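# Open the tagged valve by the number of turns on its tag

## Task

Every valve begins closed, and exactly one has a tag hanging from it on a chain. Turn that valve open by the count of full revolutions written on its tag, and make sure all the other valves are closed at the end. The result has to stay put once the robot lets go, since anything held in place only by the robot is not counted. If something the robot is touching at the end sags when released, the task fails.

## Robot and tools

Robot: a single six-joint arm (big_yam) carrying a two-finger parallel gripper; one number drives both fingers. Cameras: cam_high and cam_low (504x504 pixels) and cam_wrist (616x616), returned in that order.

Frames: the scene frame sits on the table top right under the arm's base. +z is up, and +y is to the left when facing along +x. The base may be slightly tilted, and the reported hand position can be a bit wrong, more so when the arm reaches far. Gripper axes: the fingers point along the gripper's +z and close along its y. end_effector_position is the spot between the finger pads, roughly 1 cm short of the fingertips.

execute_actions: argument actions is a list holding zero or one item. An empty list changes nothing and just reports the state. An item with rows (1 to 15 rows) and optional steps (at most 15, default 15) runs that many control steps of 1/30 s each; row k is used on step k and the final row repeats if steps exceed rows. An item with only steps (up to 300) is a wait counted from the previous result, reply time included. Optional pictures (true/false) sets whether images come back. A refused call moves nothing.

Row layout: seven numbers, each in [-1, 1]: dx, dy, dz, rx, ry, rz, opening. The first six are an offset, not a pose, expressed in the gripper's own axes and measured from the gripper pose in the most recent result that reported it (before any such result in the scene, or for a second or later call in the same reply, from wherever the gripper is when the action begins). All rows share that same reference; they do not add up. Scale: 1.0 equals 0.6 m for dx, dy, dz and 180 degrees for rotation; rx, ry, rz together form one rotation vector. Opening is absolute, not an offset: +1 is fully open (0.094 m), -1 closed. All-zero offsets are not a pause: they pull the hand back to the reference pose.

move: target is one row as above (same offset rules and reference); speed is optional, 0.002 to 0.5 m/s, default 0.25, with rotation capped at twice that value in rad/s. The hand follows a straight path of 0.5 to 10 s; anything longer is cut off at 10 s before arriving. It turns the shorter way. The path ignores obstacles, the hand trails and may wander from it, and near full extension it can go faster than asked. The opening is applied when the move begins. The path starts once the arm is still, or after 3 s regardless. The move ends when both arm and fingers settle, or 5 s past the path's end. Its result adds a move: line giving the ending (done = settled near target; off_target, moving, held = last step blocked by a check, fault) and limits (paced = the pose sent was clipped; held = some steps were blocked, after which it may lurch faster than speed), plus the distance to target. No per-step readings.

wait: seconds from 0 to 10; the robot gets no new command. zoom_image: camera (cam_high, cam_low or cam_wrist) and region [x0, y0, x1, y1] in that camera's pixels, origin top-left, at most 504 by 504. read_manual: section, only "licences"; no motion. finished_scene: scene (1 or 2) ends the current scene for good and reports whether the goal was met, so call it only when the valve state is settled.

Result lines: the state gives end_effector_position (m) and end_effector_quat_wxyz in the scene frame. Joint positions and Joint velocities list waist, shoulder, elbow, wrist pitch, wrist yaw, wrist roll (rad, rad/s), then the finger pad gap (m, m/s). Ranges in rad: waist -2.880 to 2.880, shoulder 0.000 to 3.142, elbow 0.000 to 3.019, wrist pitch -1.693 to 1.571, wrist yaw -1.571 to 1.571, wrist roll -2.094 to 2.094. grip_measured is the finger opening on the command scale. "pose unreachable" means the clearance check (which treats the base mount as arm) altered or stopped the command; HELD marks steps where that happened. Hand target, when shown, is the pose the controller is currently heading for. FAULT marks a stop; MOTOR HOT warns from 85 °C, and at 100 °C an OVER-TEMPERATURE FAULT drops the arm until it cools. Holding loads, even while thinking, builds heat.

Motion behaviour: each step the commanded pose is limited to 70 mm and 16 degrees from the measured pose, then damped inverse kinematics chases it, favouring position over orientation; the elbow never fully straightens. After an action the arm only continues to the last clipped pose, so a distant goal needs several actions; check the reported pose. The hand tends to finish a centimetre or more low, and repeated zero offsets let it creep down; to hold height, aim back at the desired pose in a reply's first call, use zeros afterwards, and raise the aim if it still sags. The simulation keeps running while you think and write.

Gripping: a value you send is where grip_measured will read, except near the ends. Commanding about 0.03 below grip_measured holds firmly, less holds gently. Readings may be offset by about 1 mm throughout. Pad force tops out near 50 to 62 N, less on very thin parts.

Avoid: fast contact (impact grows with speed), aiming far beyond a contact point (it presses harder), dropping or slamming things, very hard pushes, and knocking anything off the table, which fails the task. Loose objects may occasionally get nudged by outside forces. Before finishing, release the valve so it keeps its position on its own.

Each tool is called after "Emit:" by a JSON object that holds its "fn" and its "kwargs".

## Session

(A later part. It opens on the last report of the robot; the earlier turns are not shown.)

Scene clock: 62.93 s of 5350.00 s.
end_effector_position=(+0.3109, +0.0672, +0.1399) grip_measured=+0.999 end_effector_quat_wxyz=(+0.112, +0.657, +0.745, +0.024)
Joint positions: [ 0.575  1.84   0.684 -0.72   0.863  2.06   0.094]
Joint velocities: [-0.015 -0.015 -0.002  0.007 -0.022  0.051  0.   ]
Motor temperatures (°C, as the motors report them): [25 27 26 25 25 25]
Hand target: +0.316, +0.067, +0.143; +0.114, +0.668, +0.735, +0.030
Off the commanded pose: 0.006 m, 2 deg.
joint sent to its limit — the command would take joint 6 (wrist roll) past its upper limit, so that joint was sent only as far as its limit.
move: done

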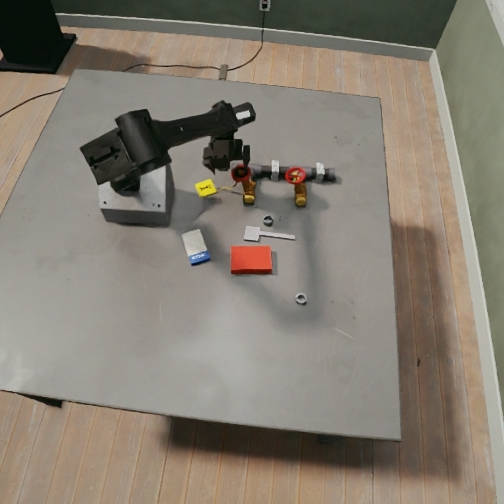

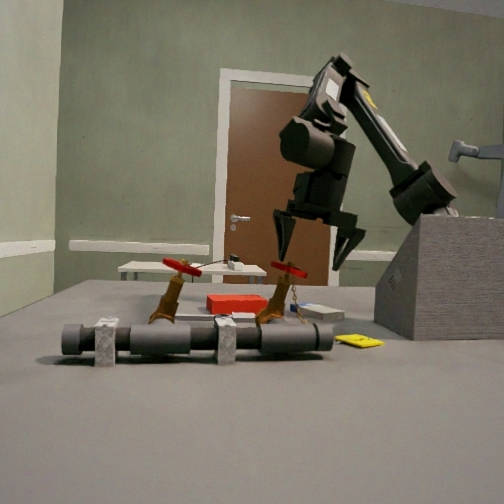

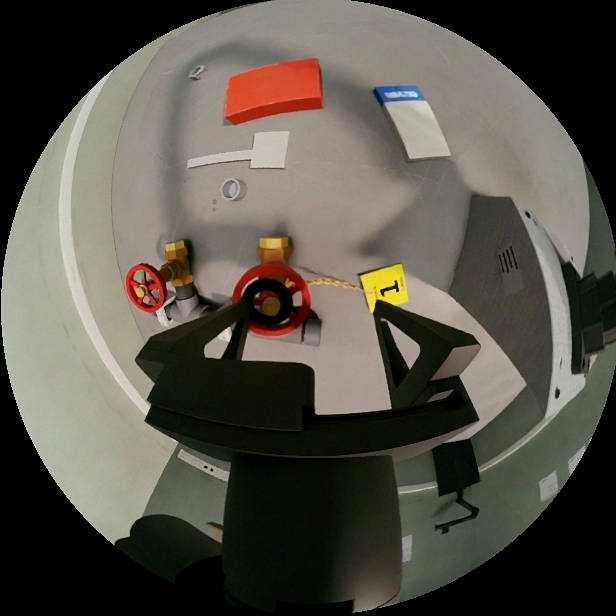

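Emit:
{"fn": "move", "kwargs": {"target": [0.02,0.05,0,0,0,-0.06,1], "speed": 0.05}}

Emit:
{"fn": "move", "kwargs": {"target": [0,0,0.04,0,0,0,1], "speed": 0.04}}

Scene clock: 70.90 s of 5350.00 s.
end_effector_position=(+0.3144, +0.0697, +0.1378) grip_measured=+0.999 end_effector_quat_wxyz=(+0.117, +0.586, +0.802, +0.001)
Joint positions: [ 0.575  1.873  0.71  -0.746  0.877  1.9    0.094]
Joint velocities: [-0.015 -0.015 -0.012  0.002  0.007 -0.051  0.   ]
Motor temperatures (°C, as the motors report them): [25 27 26 25 25 25]
Hand target: +0.338, +0.082, +0.144; +0.115, +0.584, +0.804, +0.014
Off the commanded pose: 0.028 m, 2 deg.
After step 90, 2.80 s passed at rest.
move: off_target

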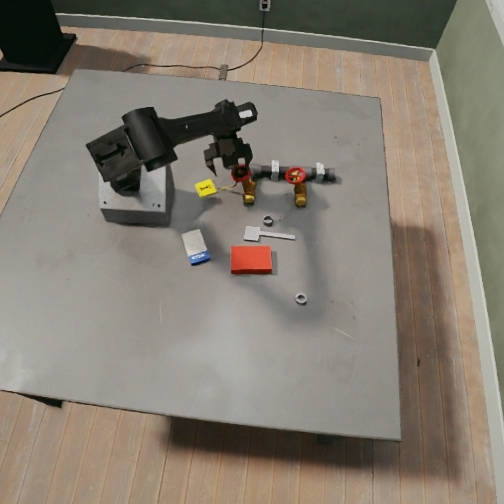

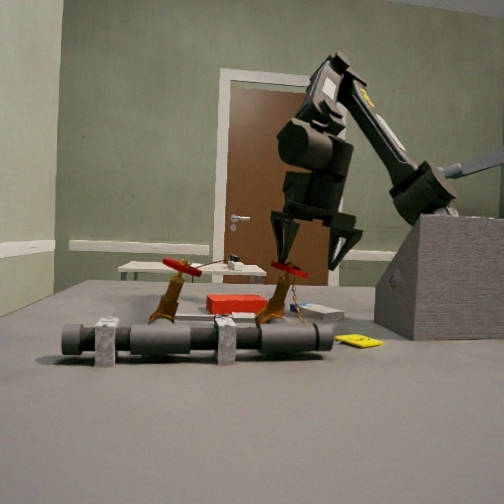

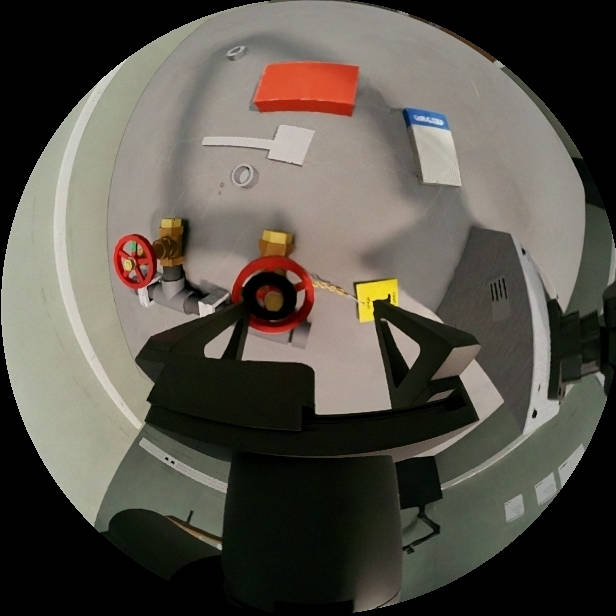

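Scene clock: 71.73 s of 5350.00 s.
end_effector_position=(+0.3140, +0.0681, +0.1337) grip_measured=+0.999 end_effector_quat_wxyz=(+0.133, +0.578, +0.805, +0.008)
Joint positions: [ 0.573  1.869  0.681 -0.681  0.904  1.855  0.094]
Joint velocities: [-0.005 -0.015 -0.012  0.007  0.007 -0.051 -0.001]
Motor temperatures (°C, as the motors report them): [25 27 26 25 25 25]
Hand target: +0.318, +0.066, +0.116; +0.117, +0.586, +0.802, +0.000
Off the commanded pose: 0.020 m, 2 deg.
move: off_target

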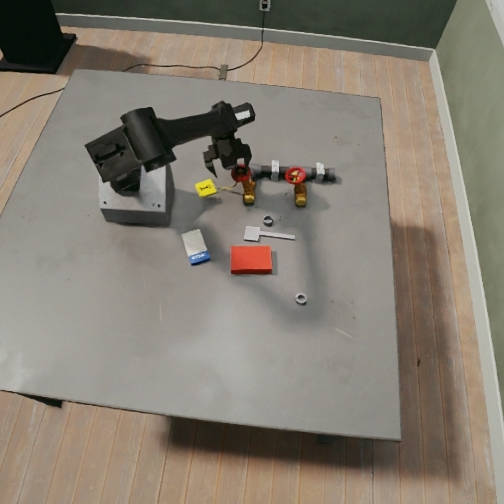

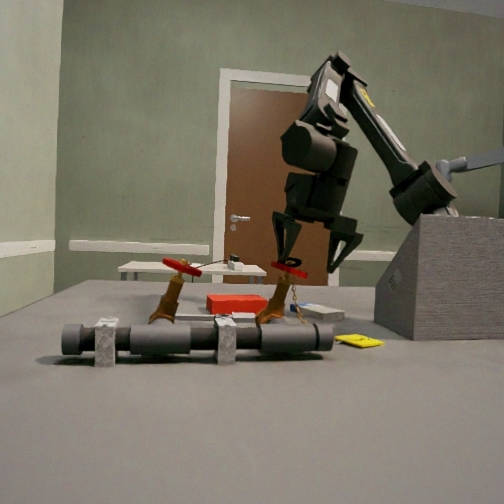

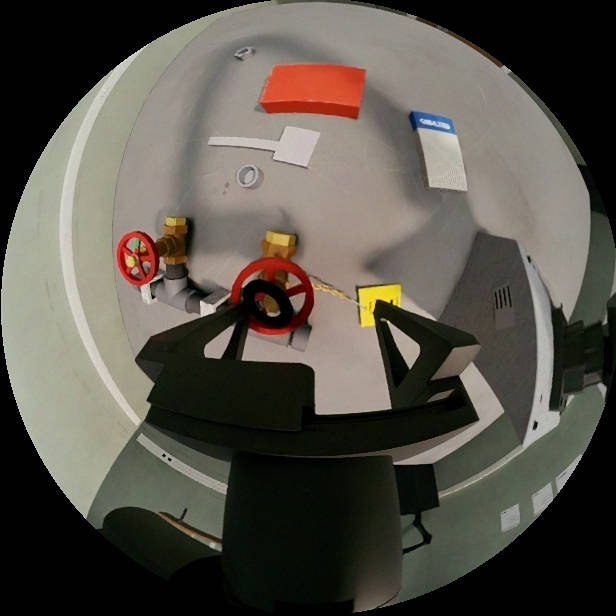

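Emit:
{"fn": "move", "kwargs": {"target": [0,0,-0.03,0,0,0,1], "speed": 0.05}}

Emit:
{"fn": "move", "kwargs": {"target": [0.015,0.07,0,0,0,0,1], "speed": 0.05}}

Scene clock: 75.47 s of 5350.00 s.
end_effector_position=(+0.3013, +0.0671, +0.1380) grip_measured=+0.999 end_effector_quat_wxyz=(+0.127, +0.569, +0.812, -0.006)
Joint positions: [ 0.599  1.867  0.68  -0.755  0.891  1.9    0.094]
Joint velocities: [-0.015 -0.005 -0.012 -0.002  0.051  0.081 -0.001]
Motor temperatures (°C, as the motors report them): [25 27 26 25 25 25]
Hand target: +0.310, +0.071, +0.151; +0.133, +0.578, +0.805, +0.009
Off the commanded pose: 0.016 m, 2 deg.
move: off_target

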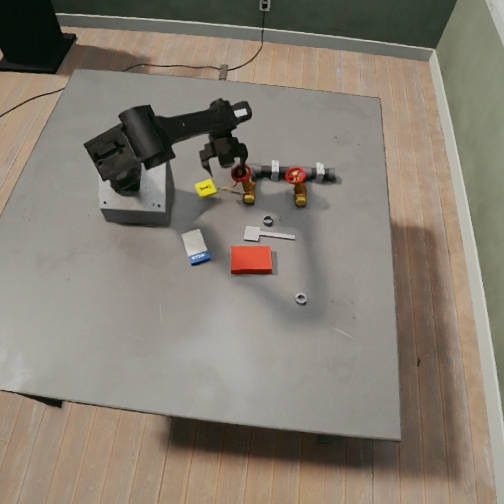

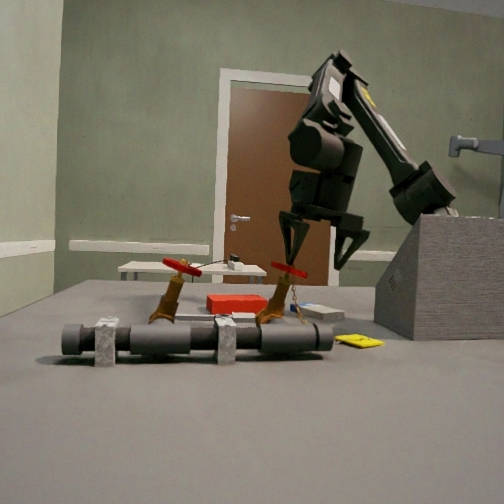

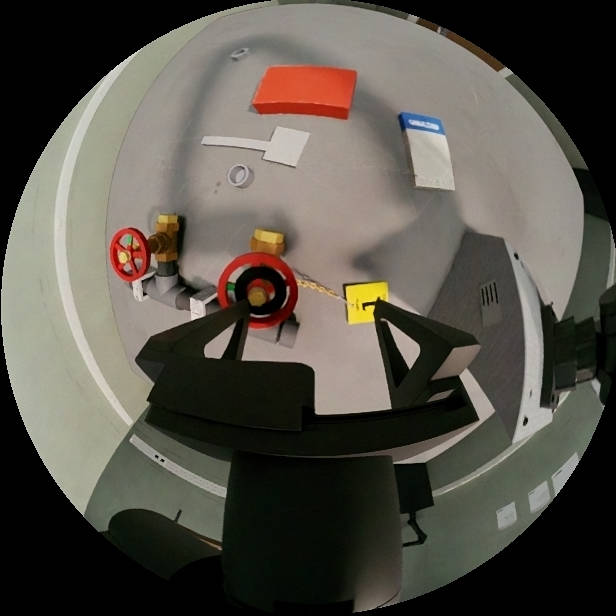

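Scene clock: 76.57 s of 5350.00 s.
end_effector_position=(+0.3078, +0.0725, +0.1364) grip_measured=+0.999 end_effector_quat_wxyz=(+0.129, +0.556, +0.821, -0.023)
Joint positions: [ 0.599  1.914  0.722 -0.797  0.902  1.9    0.094]
Joint velocities: [-0.005  0.005 -0.017 -0.022 -0.007  0.022 -0.   ]
Motor temperatures (°C, as the motors report them): [25 27 26 25 25 25]
Hand target: +0.336, +0.088, +0.143; +0.128, +0.569, +0.812, -0.006
Off the commanded pose: 0.035 m, 3 deg.
move: off_target

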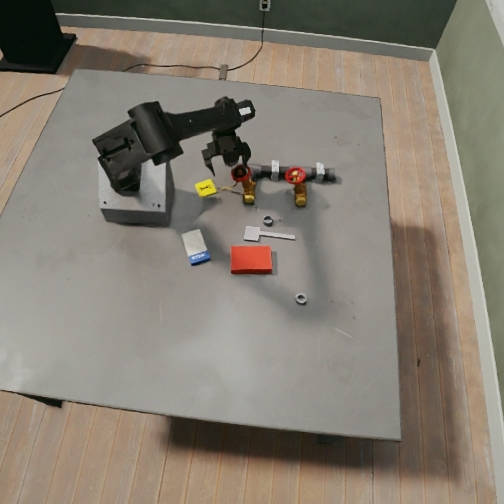

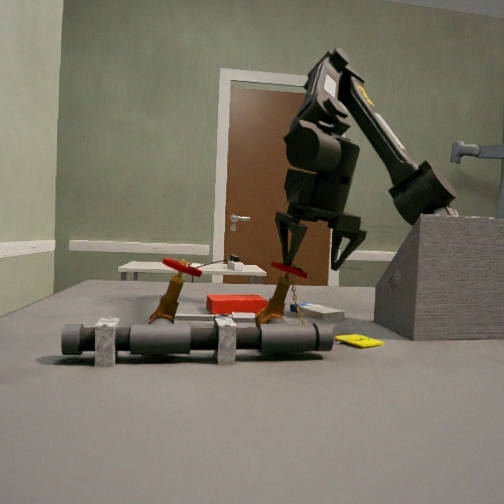

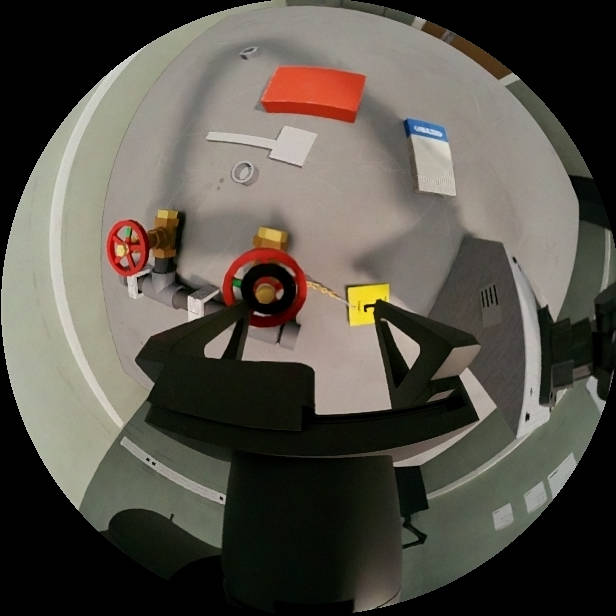

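Emit:
{"fn": "move", "kwargs": {"target": [0,0.08,-0.05,0,0,0,1], "speed": 0.05}}

Scene clock: 82.43 s of 5350.00 s.
end_effector_position=(+0.3370, +0.0850, +0.1604) grip_measured=+0.999 end_effector_quat_wxyz=(+0.123, +0.552, +0.824, -0.031)
Joint positions: [ 0.614  1.948  0.851 -0.935  0.889  1.931  0.094]
Joint velocities: [-0.005 -0.005  0.012 -0.027 -0.037 -0.037 -0.   ]
Motor temperatures (°C, as the motors report them): [25 27 27 25 25 25]
Hand target: +0.346, +0.096, +0.170; +0.129, +0.555, +0.821, -0.023
Off the commanded pose: 0.018 m, 1 deg.
After step 90, 1.43 s passed at rest.
move: off_target

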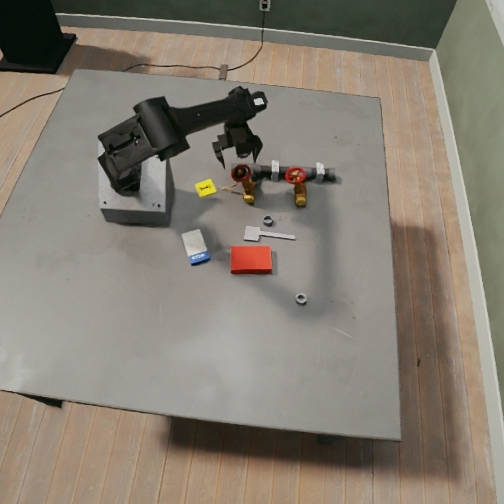

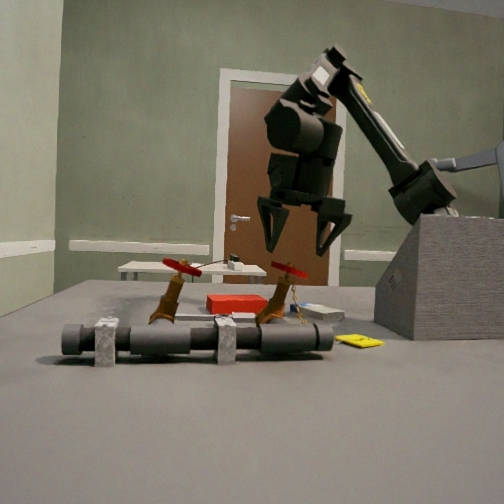

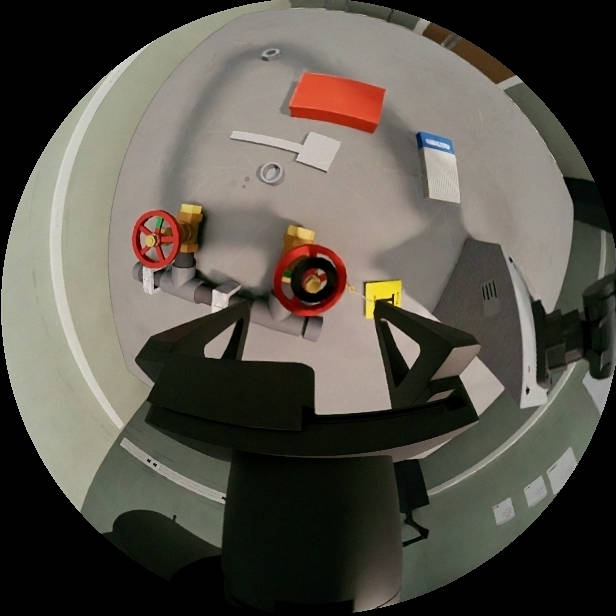

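Centred. Descend.

Emit:
{"fn": "move", "kwargs": {"target": [0,0,0.095,0,0,0,1], "speed": 0.04}}

Emit:
{"fn": "move", "kwargs": {"target": [0,0,0,0,0,0,0.1]}}

Scene clock: 86.43 s of 5350.00 s.
end_effector_position=(+0.3454, +0.0730, +0.1101) grip_measured=+0.999 end_effector_quat_wxyz=(+0.124, +0.557, +0.821, -0.031)
Joint positions: [ 0.497  1.987  0.787 -0.692  0.936  1.765  0.094]
Joint velocities: [-0.005 -0.005 -0.012  0.012  0.007  0.022 -0.001]
Motor temperatures (°C, as the motors report them): [25 27 27 25 25 25]
Hand target: +0.346, +0.074, +0.105; +0.123, +0.553, +0.824, -0.033
Off the commanded pose: 0.005 m, 1 deg.
move: done

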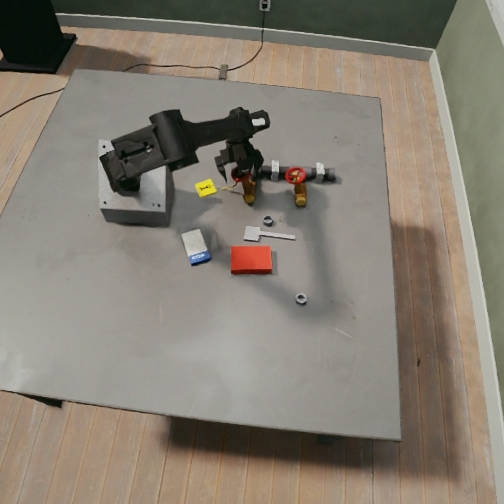

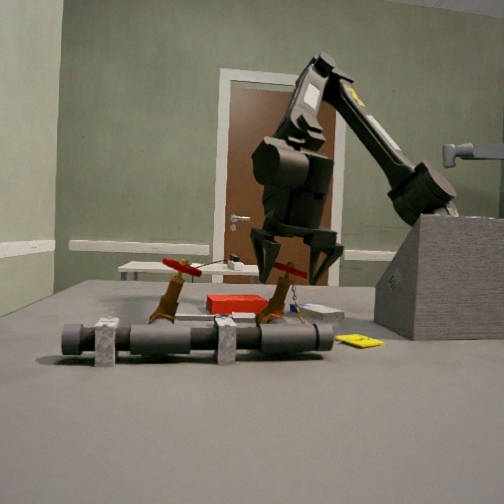

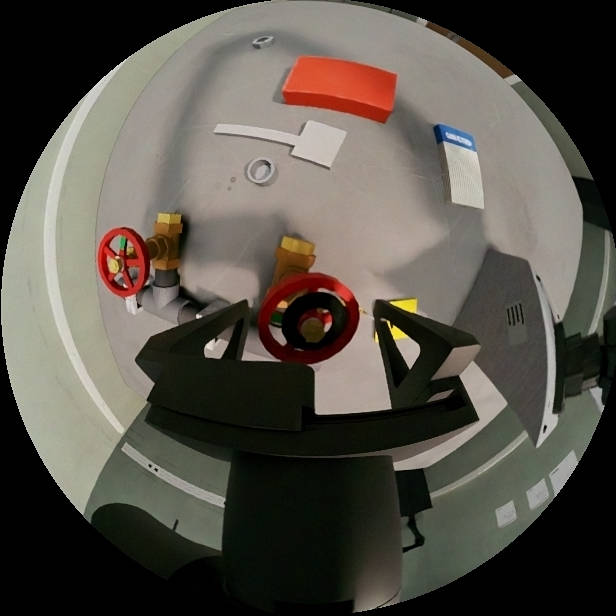

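Scene clock: 86.93 s of 5350.00 s.
end_effector_position=(+0.3458, +0.0731, +0.1101) grip_measured=+0.235 end_effector_quat_wxyz=(+0.124, +0.556, +0.821, -0.031)
Joint positions: [ 0.496  1.987  0.788 -0.69   0.936  1.762  0.058]
Joint velocities: [-0.015  0.005  0.007 -0.007 -0.051 -0.066 -0.001]
Motor temperatures (°C, as the motors report them): [25 27 27 25 25 25]
Hand target: +0.346, +0.073, +0.110; +0.124, +0.557, +0.820, -0.031
Off the commanded pose: 0.000 m, 0 deg.
move: done

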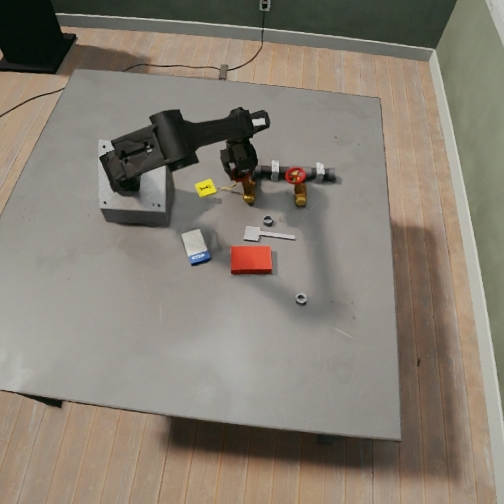

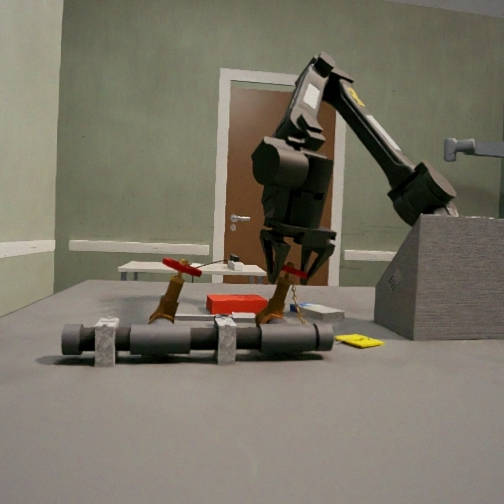

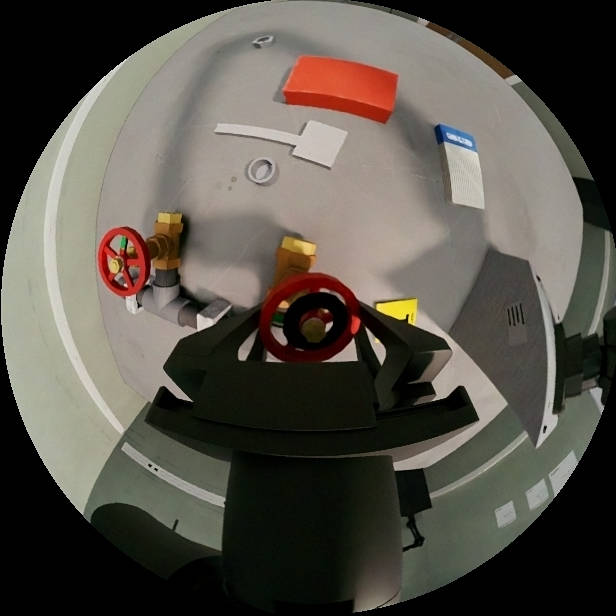

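Emit:
{"fn": "move", "kwargs": {"target": [0,0,0,0,0,-0.53,0.1], "speed": 0.25}}

Emit:
{"fn": "move", "kwargs": {"target": [0,0,0,0,0,-0.53,0.1], "speed": 0.25}}

Emit:
{"fn": "move", "kwargs": {"target": [0,0,0,0,0,0,1]}}

Emit:
{"fn": "move", "kwargs": {"target": [0,0,-0.1,0,0,0,1], "speed": 0.1}}

Emit:
{"fn": "zoom_image", "kwargs": {"camera": "cam_wrist", "region": [200,150,550,400]}}

Scene clock: 94.37 s of 5350.00 s.
end_effector_position=(+0.3464, +0.0684, +0.1099) grip_measured=+0.223 end_effector_quat_wxyz=(+0.070, -0.173, +0.975, -0.124)
Joint positions: [ 0.495  1.991  0.787 -0.698  0.965  0.227  0.057]
Joint velocities: [-0.015 -0.005 -0.007 -0.007 -0.007 -0.066  0.   ]
Motor temperatures (°C, as the motors report them): [25 27 27 25 25 25]
Hand target: +0.346, +0.073, +0.110; +0.060, -0.230, +0.965, -0.115
Off the commanded pose: 0.005 m, 7 deg.
After step 90, 0.50 s passed at rest.
move: off_target

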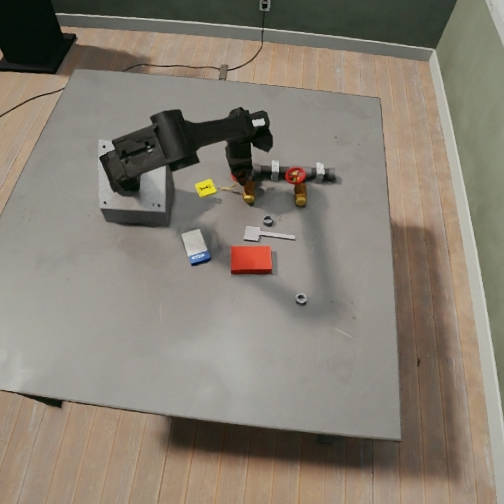

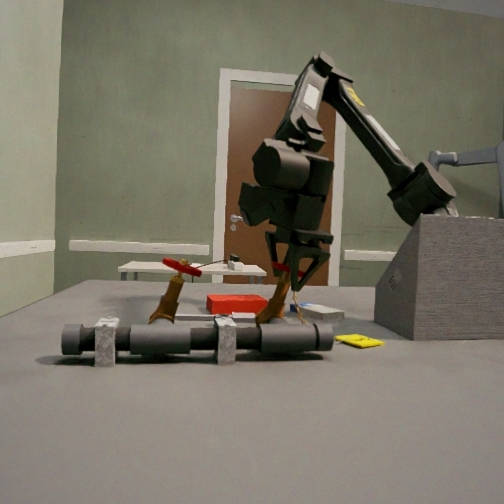

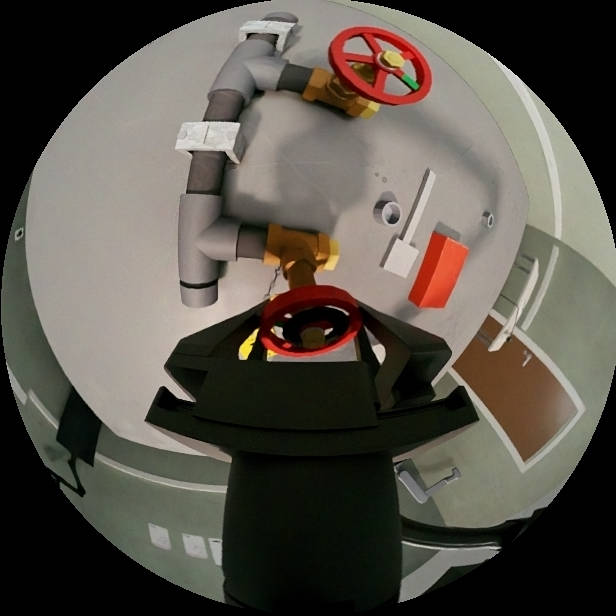

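Scene clock: 98.37 s of 5350.00 s.
end_effector_position=(+0.3484, +0.0675, +0.1028) grip_measured=+0.161 end_effector_quat_wxyz=(+0.044, +0.803, -0.578, +0.138)
Joint positions: [ 0.48   2.011  0.795 -0.689  0.977 -1.323  0.055]
Joint velocities: [-0.005  0.005 -0.007 -0.002 -0.051 -0.066 -0.   ]
Motor temperatures (°C, as the motors report them): [25 27 26 25 25 25]
Hand target: +0.346, +0.068, +0.110; +0.047, +0.836, -0.530, +0.135
Off the commanded pose: 0.007 m, 7 deg.
move: off_target

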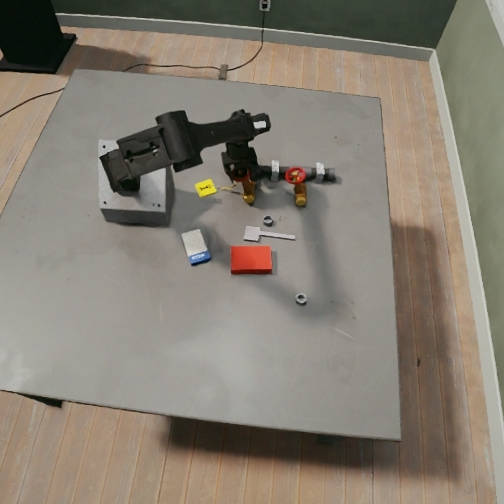

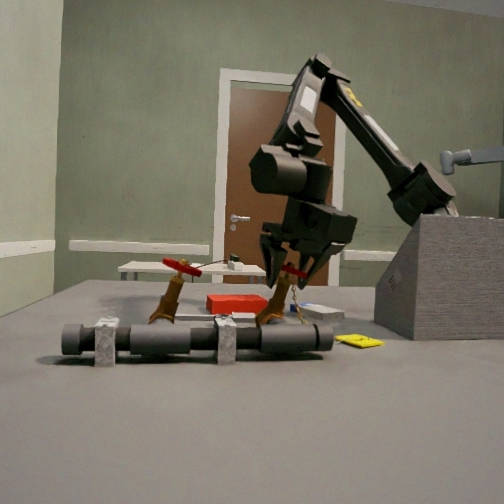

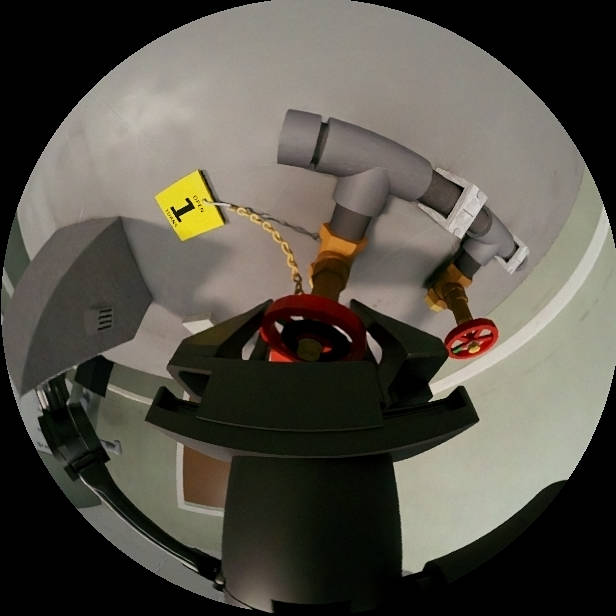

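Scene clock: 98.87 s of 5350.00 s.
end_effector_position=(+0.3482, +0.0670, +0.1024) grip_measured=+0.998 end_effector_quat_wxyz=(+0.044, +0.802, -0.579, +0.138)
Joint positions: [ 0.479  2.011  0.794 -0.688  0.978 -1.32   0.094]
Joint velocities: [ 0.015  0.005  0.007  0.007  0.007 -0.081  0.001]
Motor temperatures (°C, as the motors report them): [25 27 26 25 25 25]
Hand target: +0.348, +0.067, +0.103; +0.044, +0.803, -0.578, +0.138
Off the commanded pose: 0.001 m, 0 deg.
move: done

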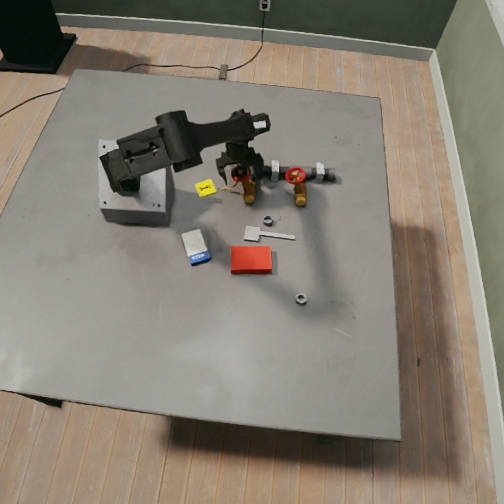

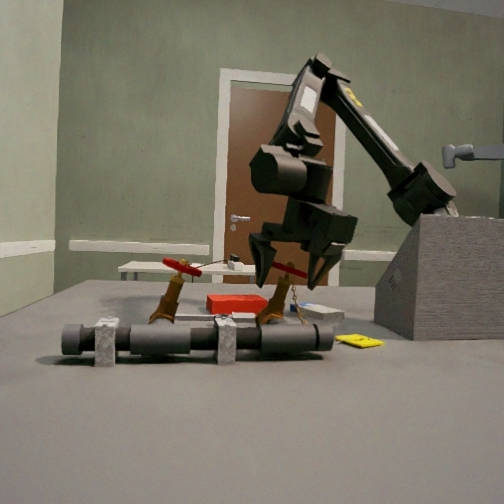

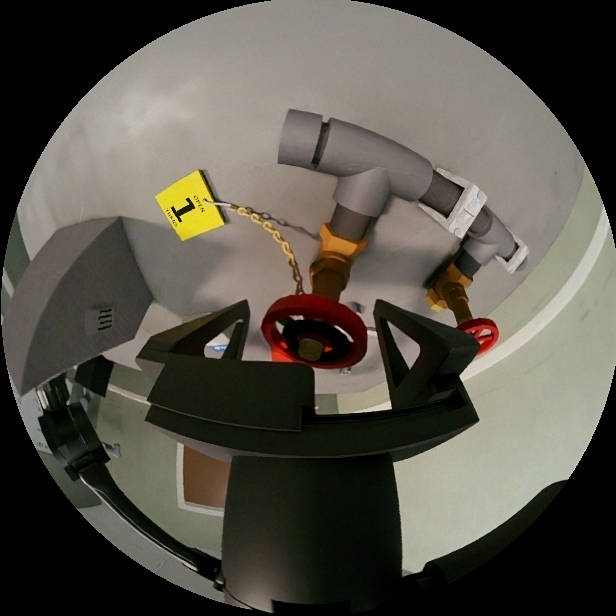

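Scene clock: 99.97 s of 5350.00 s.
end_effector_position=(+0.3238, +0.0763, +0.1442) grip_measured=+0.999 end_effector_quat_wxyz=(+0.059, +0.813, -0.564, +0.131)
Joint positions: [ 0.601  1.983  0.828 -0.952  0.921 -1.134  0.094]
Joint velocities: [-0.005  0.005  0.002 -0.002 -0.022  0.007  0.001]
Motor temperatures (°C, as the motors report them): [25 27 26 25 25 25]
Hand target: +0.338, +0.081, +0.160; +0.042, +0.803, -0.579, +0.137
Off the commanded pose: 0.022 m, 3 deg.
move: off_target

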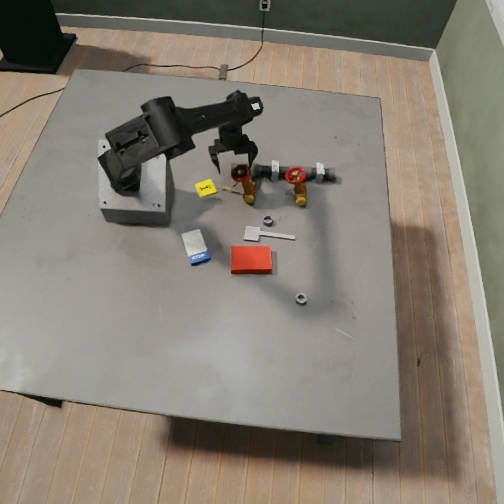

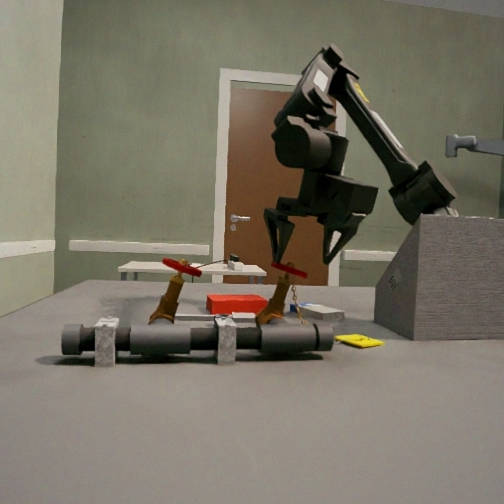

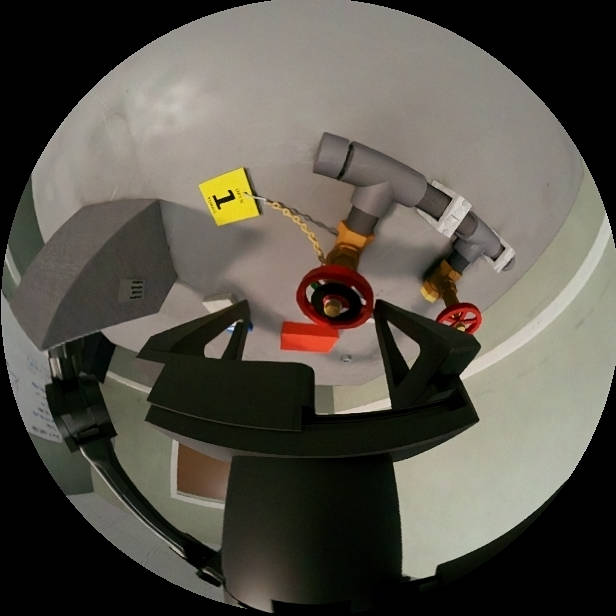

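Region (200, 150, 550, 400) of cam_wrist's 616x616 image, scaled by 1.440, with more detail than that image has; it fills the top 360 rows of this view, and the rest is white.

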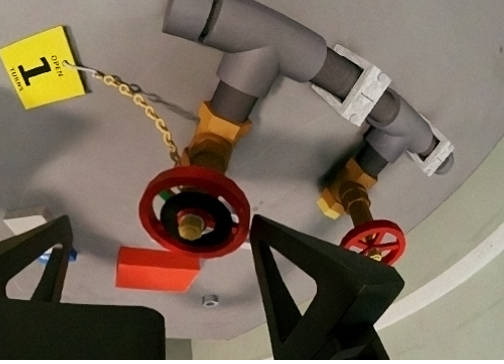

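Emit:
{"fn": "move", "kwargs": {"target": [0,0,-0.08,0,0,0,1], "speed": 0.1}}

Emit:
{"fn": "finished_scene", "kwargs": {"scene": 2}}

Scene clock: 107.60 s of 5350.00 s.
end_effector_position=(+0.3026, +0.0826, +0.1729) grip_measured=+0.999 end_effector_quat_wxyz=(+0.078, +0.824, -0.547, +0.124)
Joint positions: [ 0.691  1.976  0.856 -1.131  0.863 -1.021  0.094]
Joint velocities: [-0.005 -0.015 -0.007 -0.012  0.007  0.022 -0.   ]
Motor temperatures (°C, as the motors report them): [25 27 27 25 25 25]
Hand target: +0.317, +0.088, +0.190; +0.058, +0.814, -0.564, +0.130
Off the commanded pose: 0.023 m, 3 deg.
After step 90, 3.73 s passed at rest.
move: off_target

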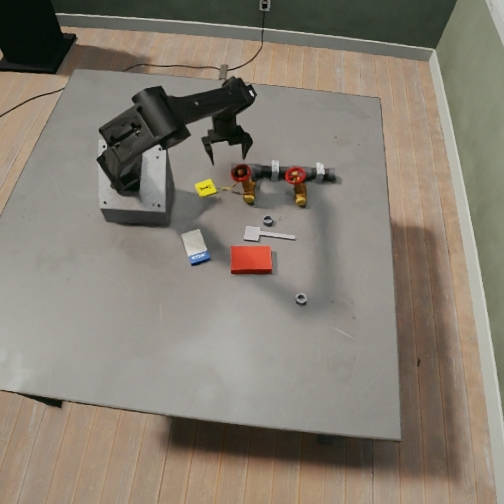

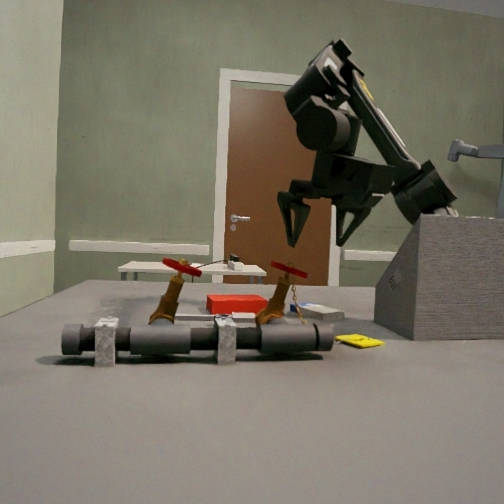

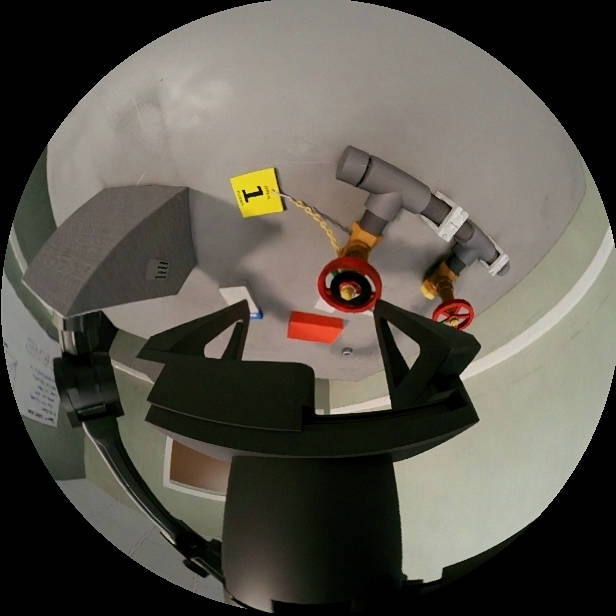

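The scene is finished: the task was done.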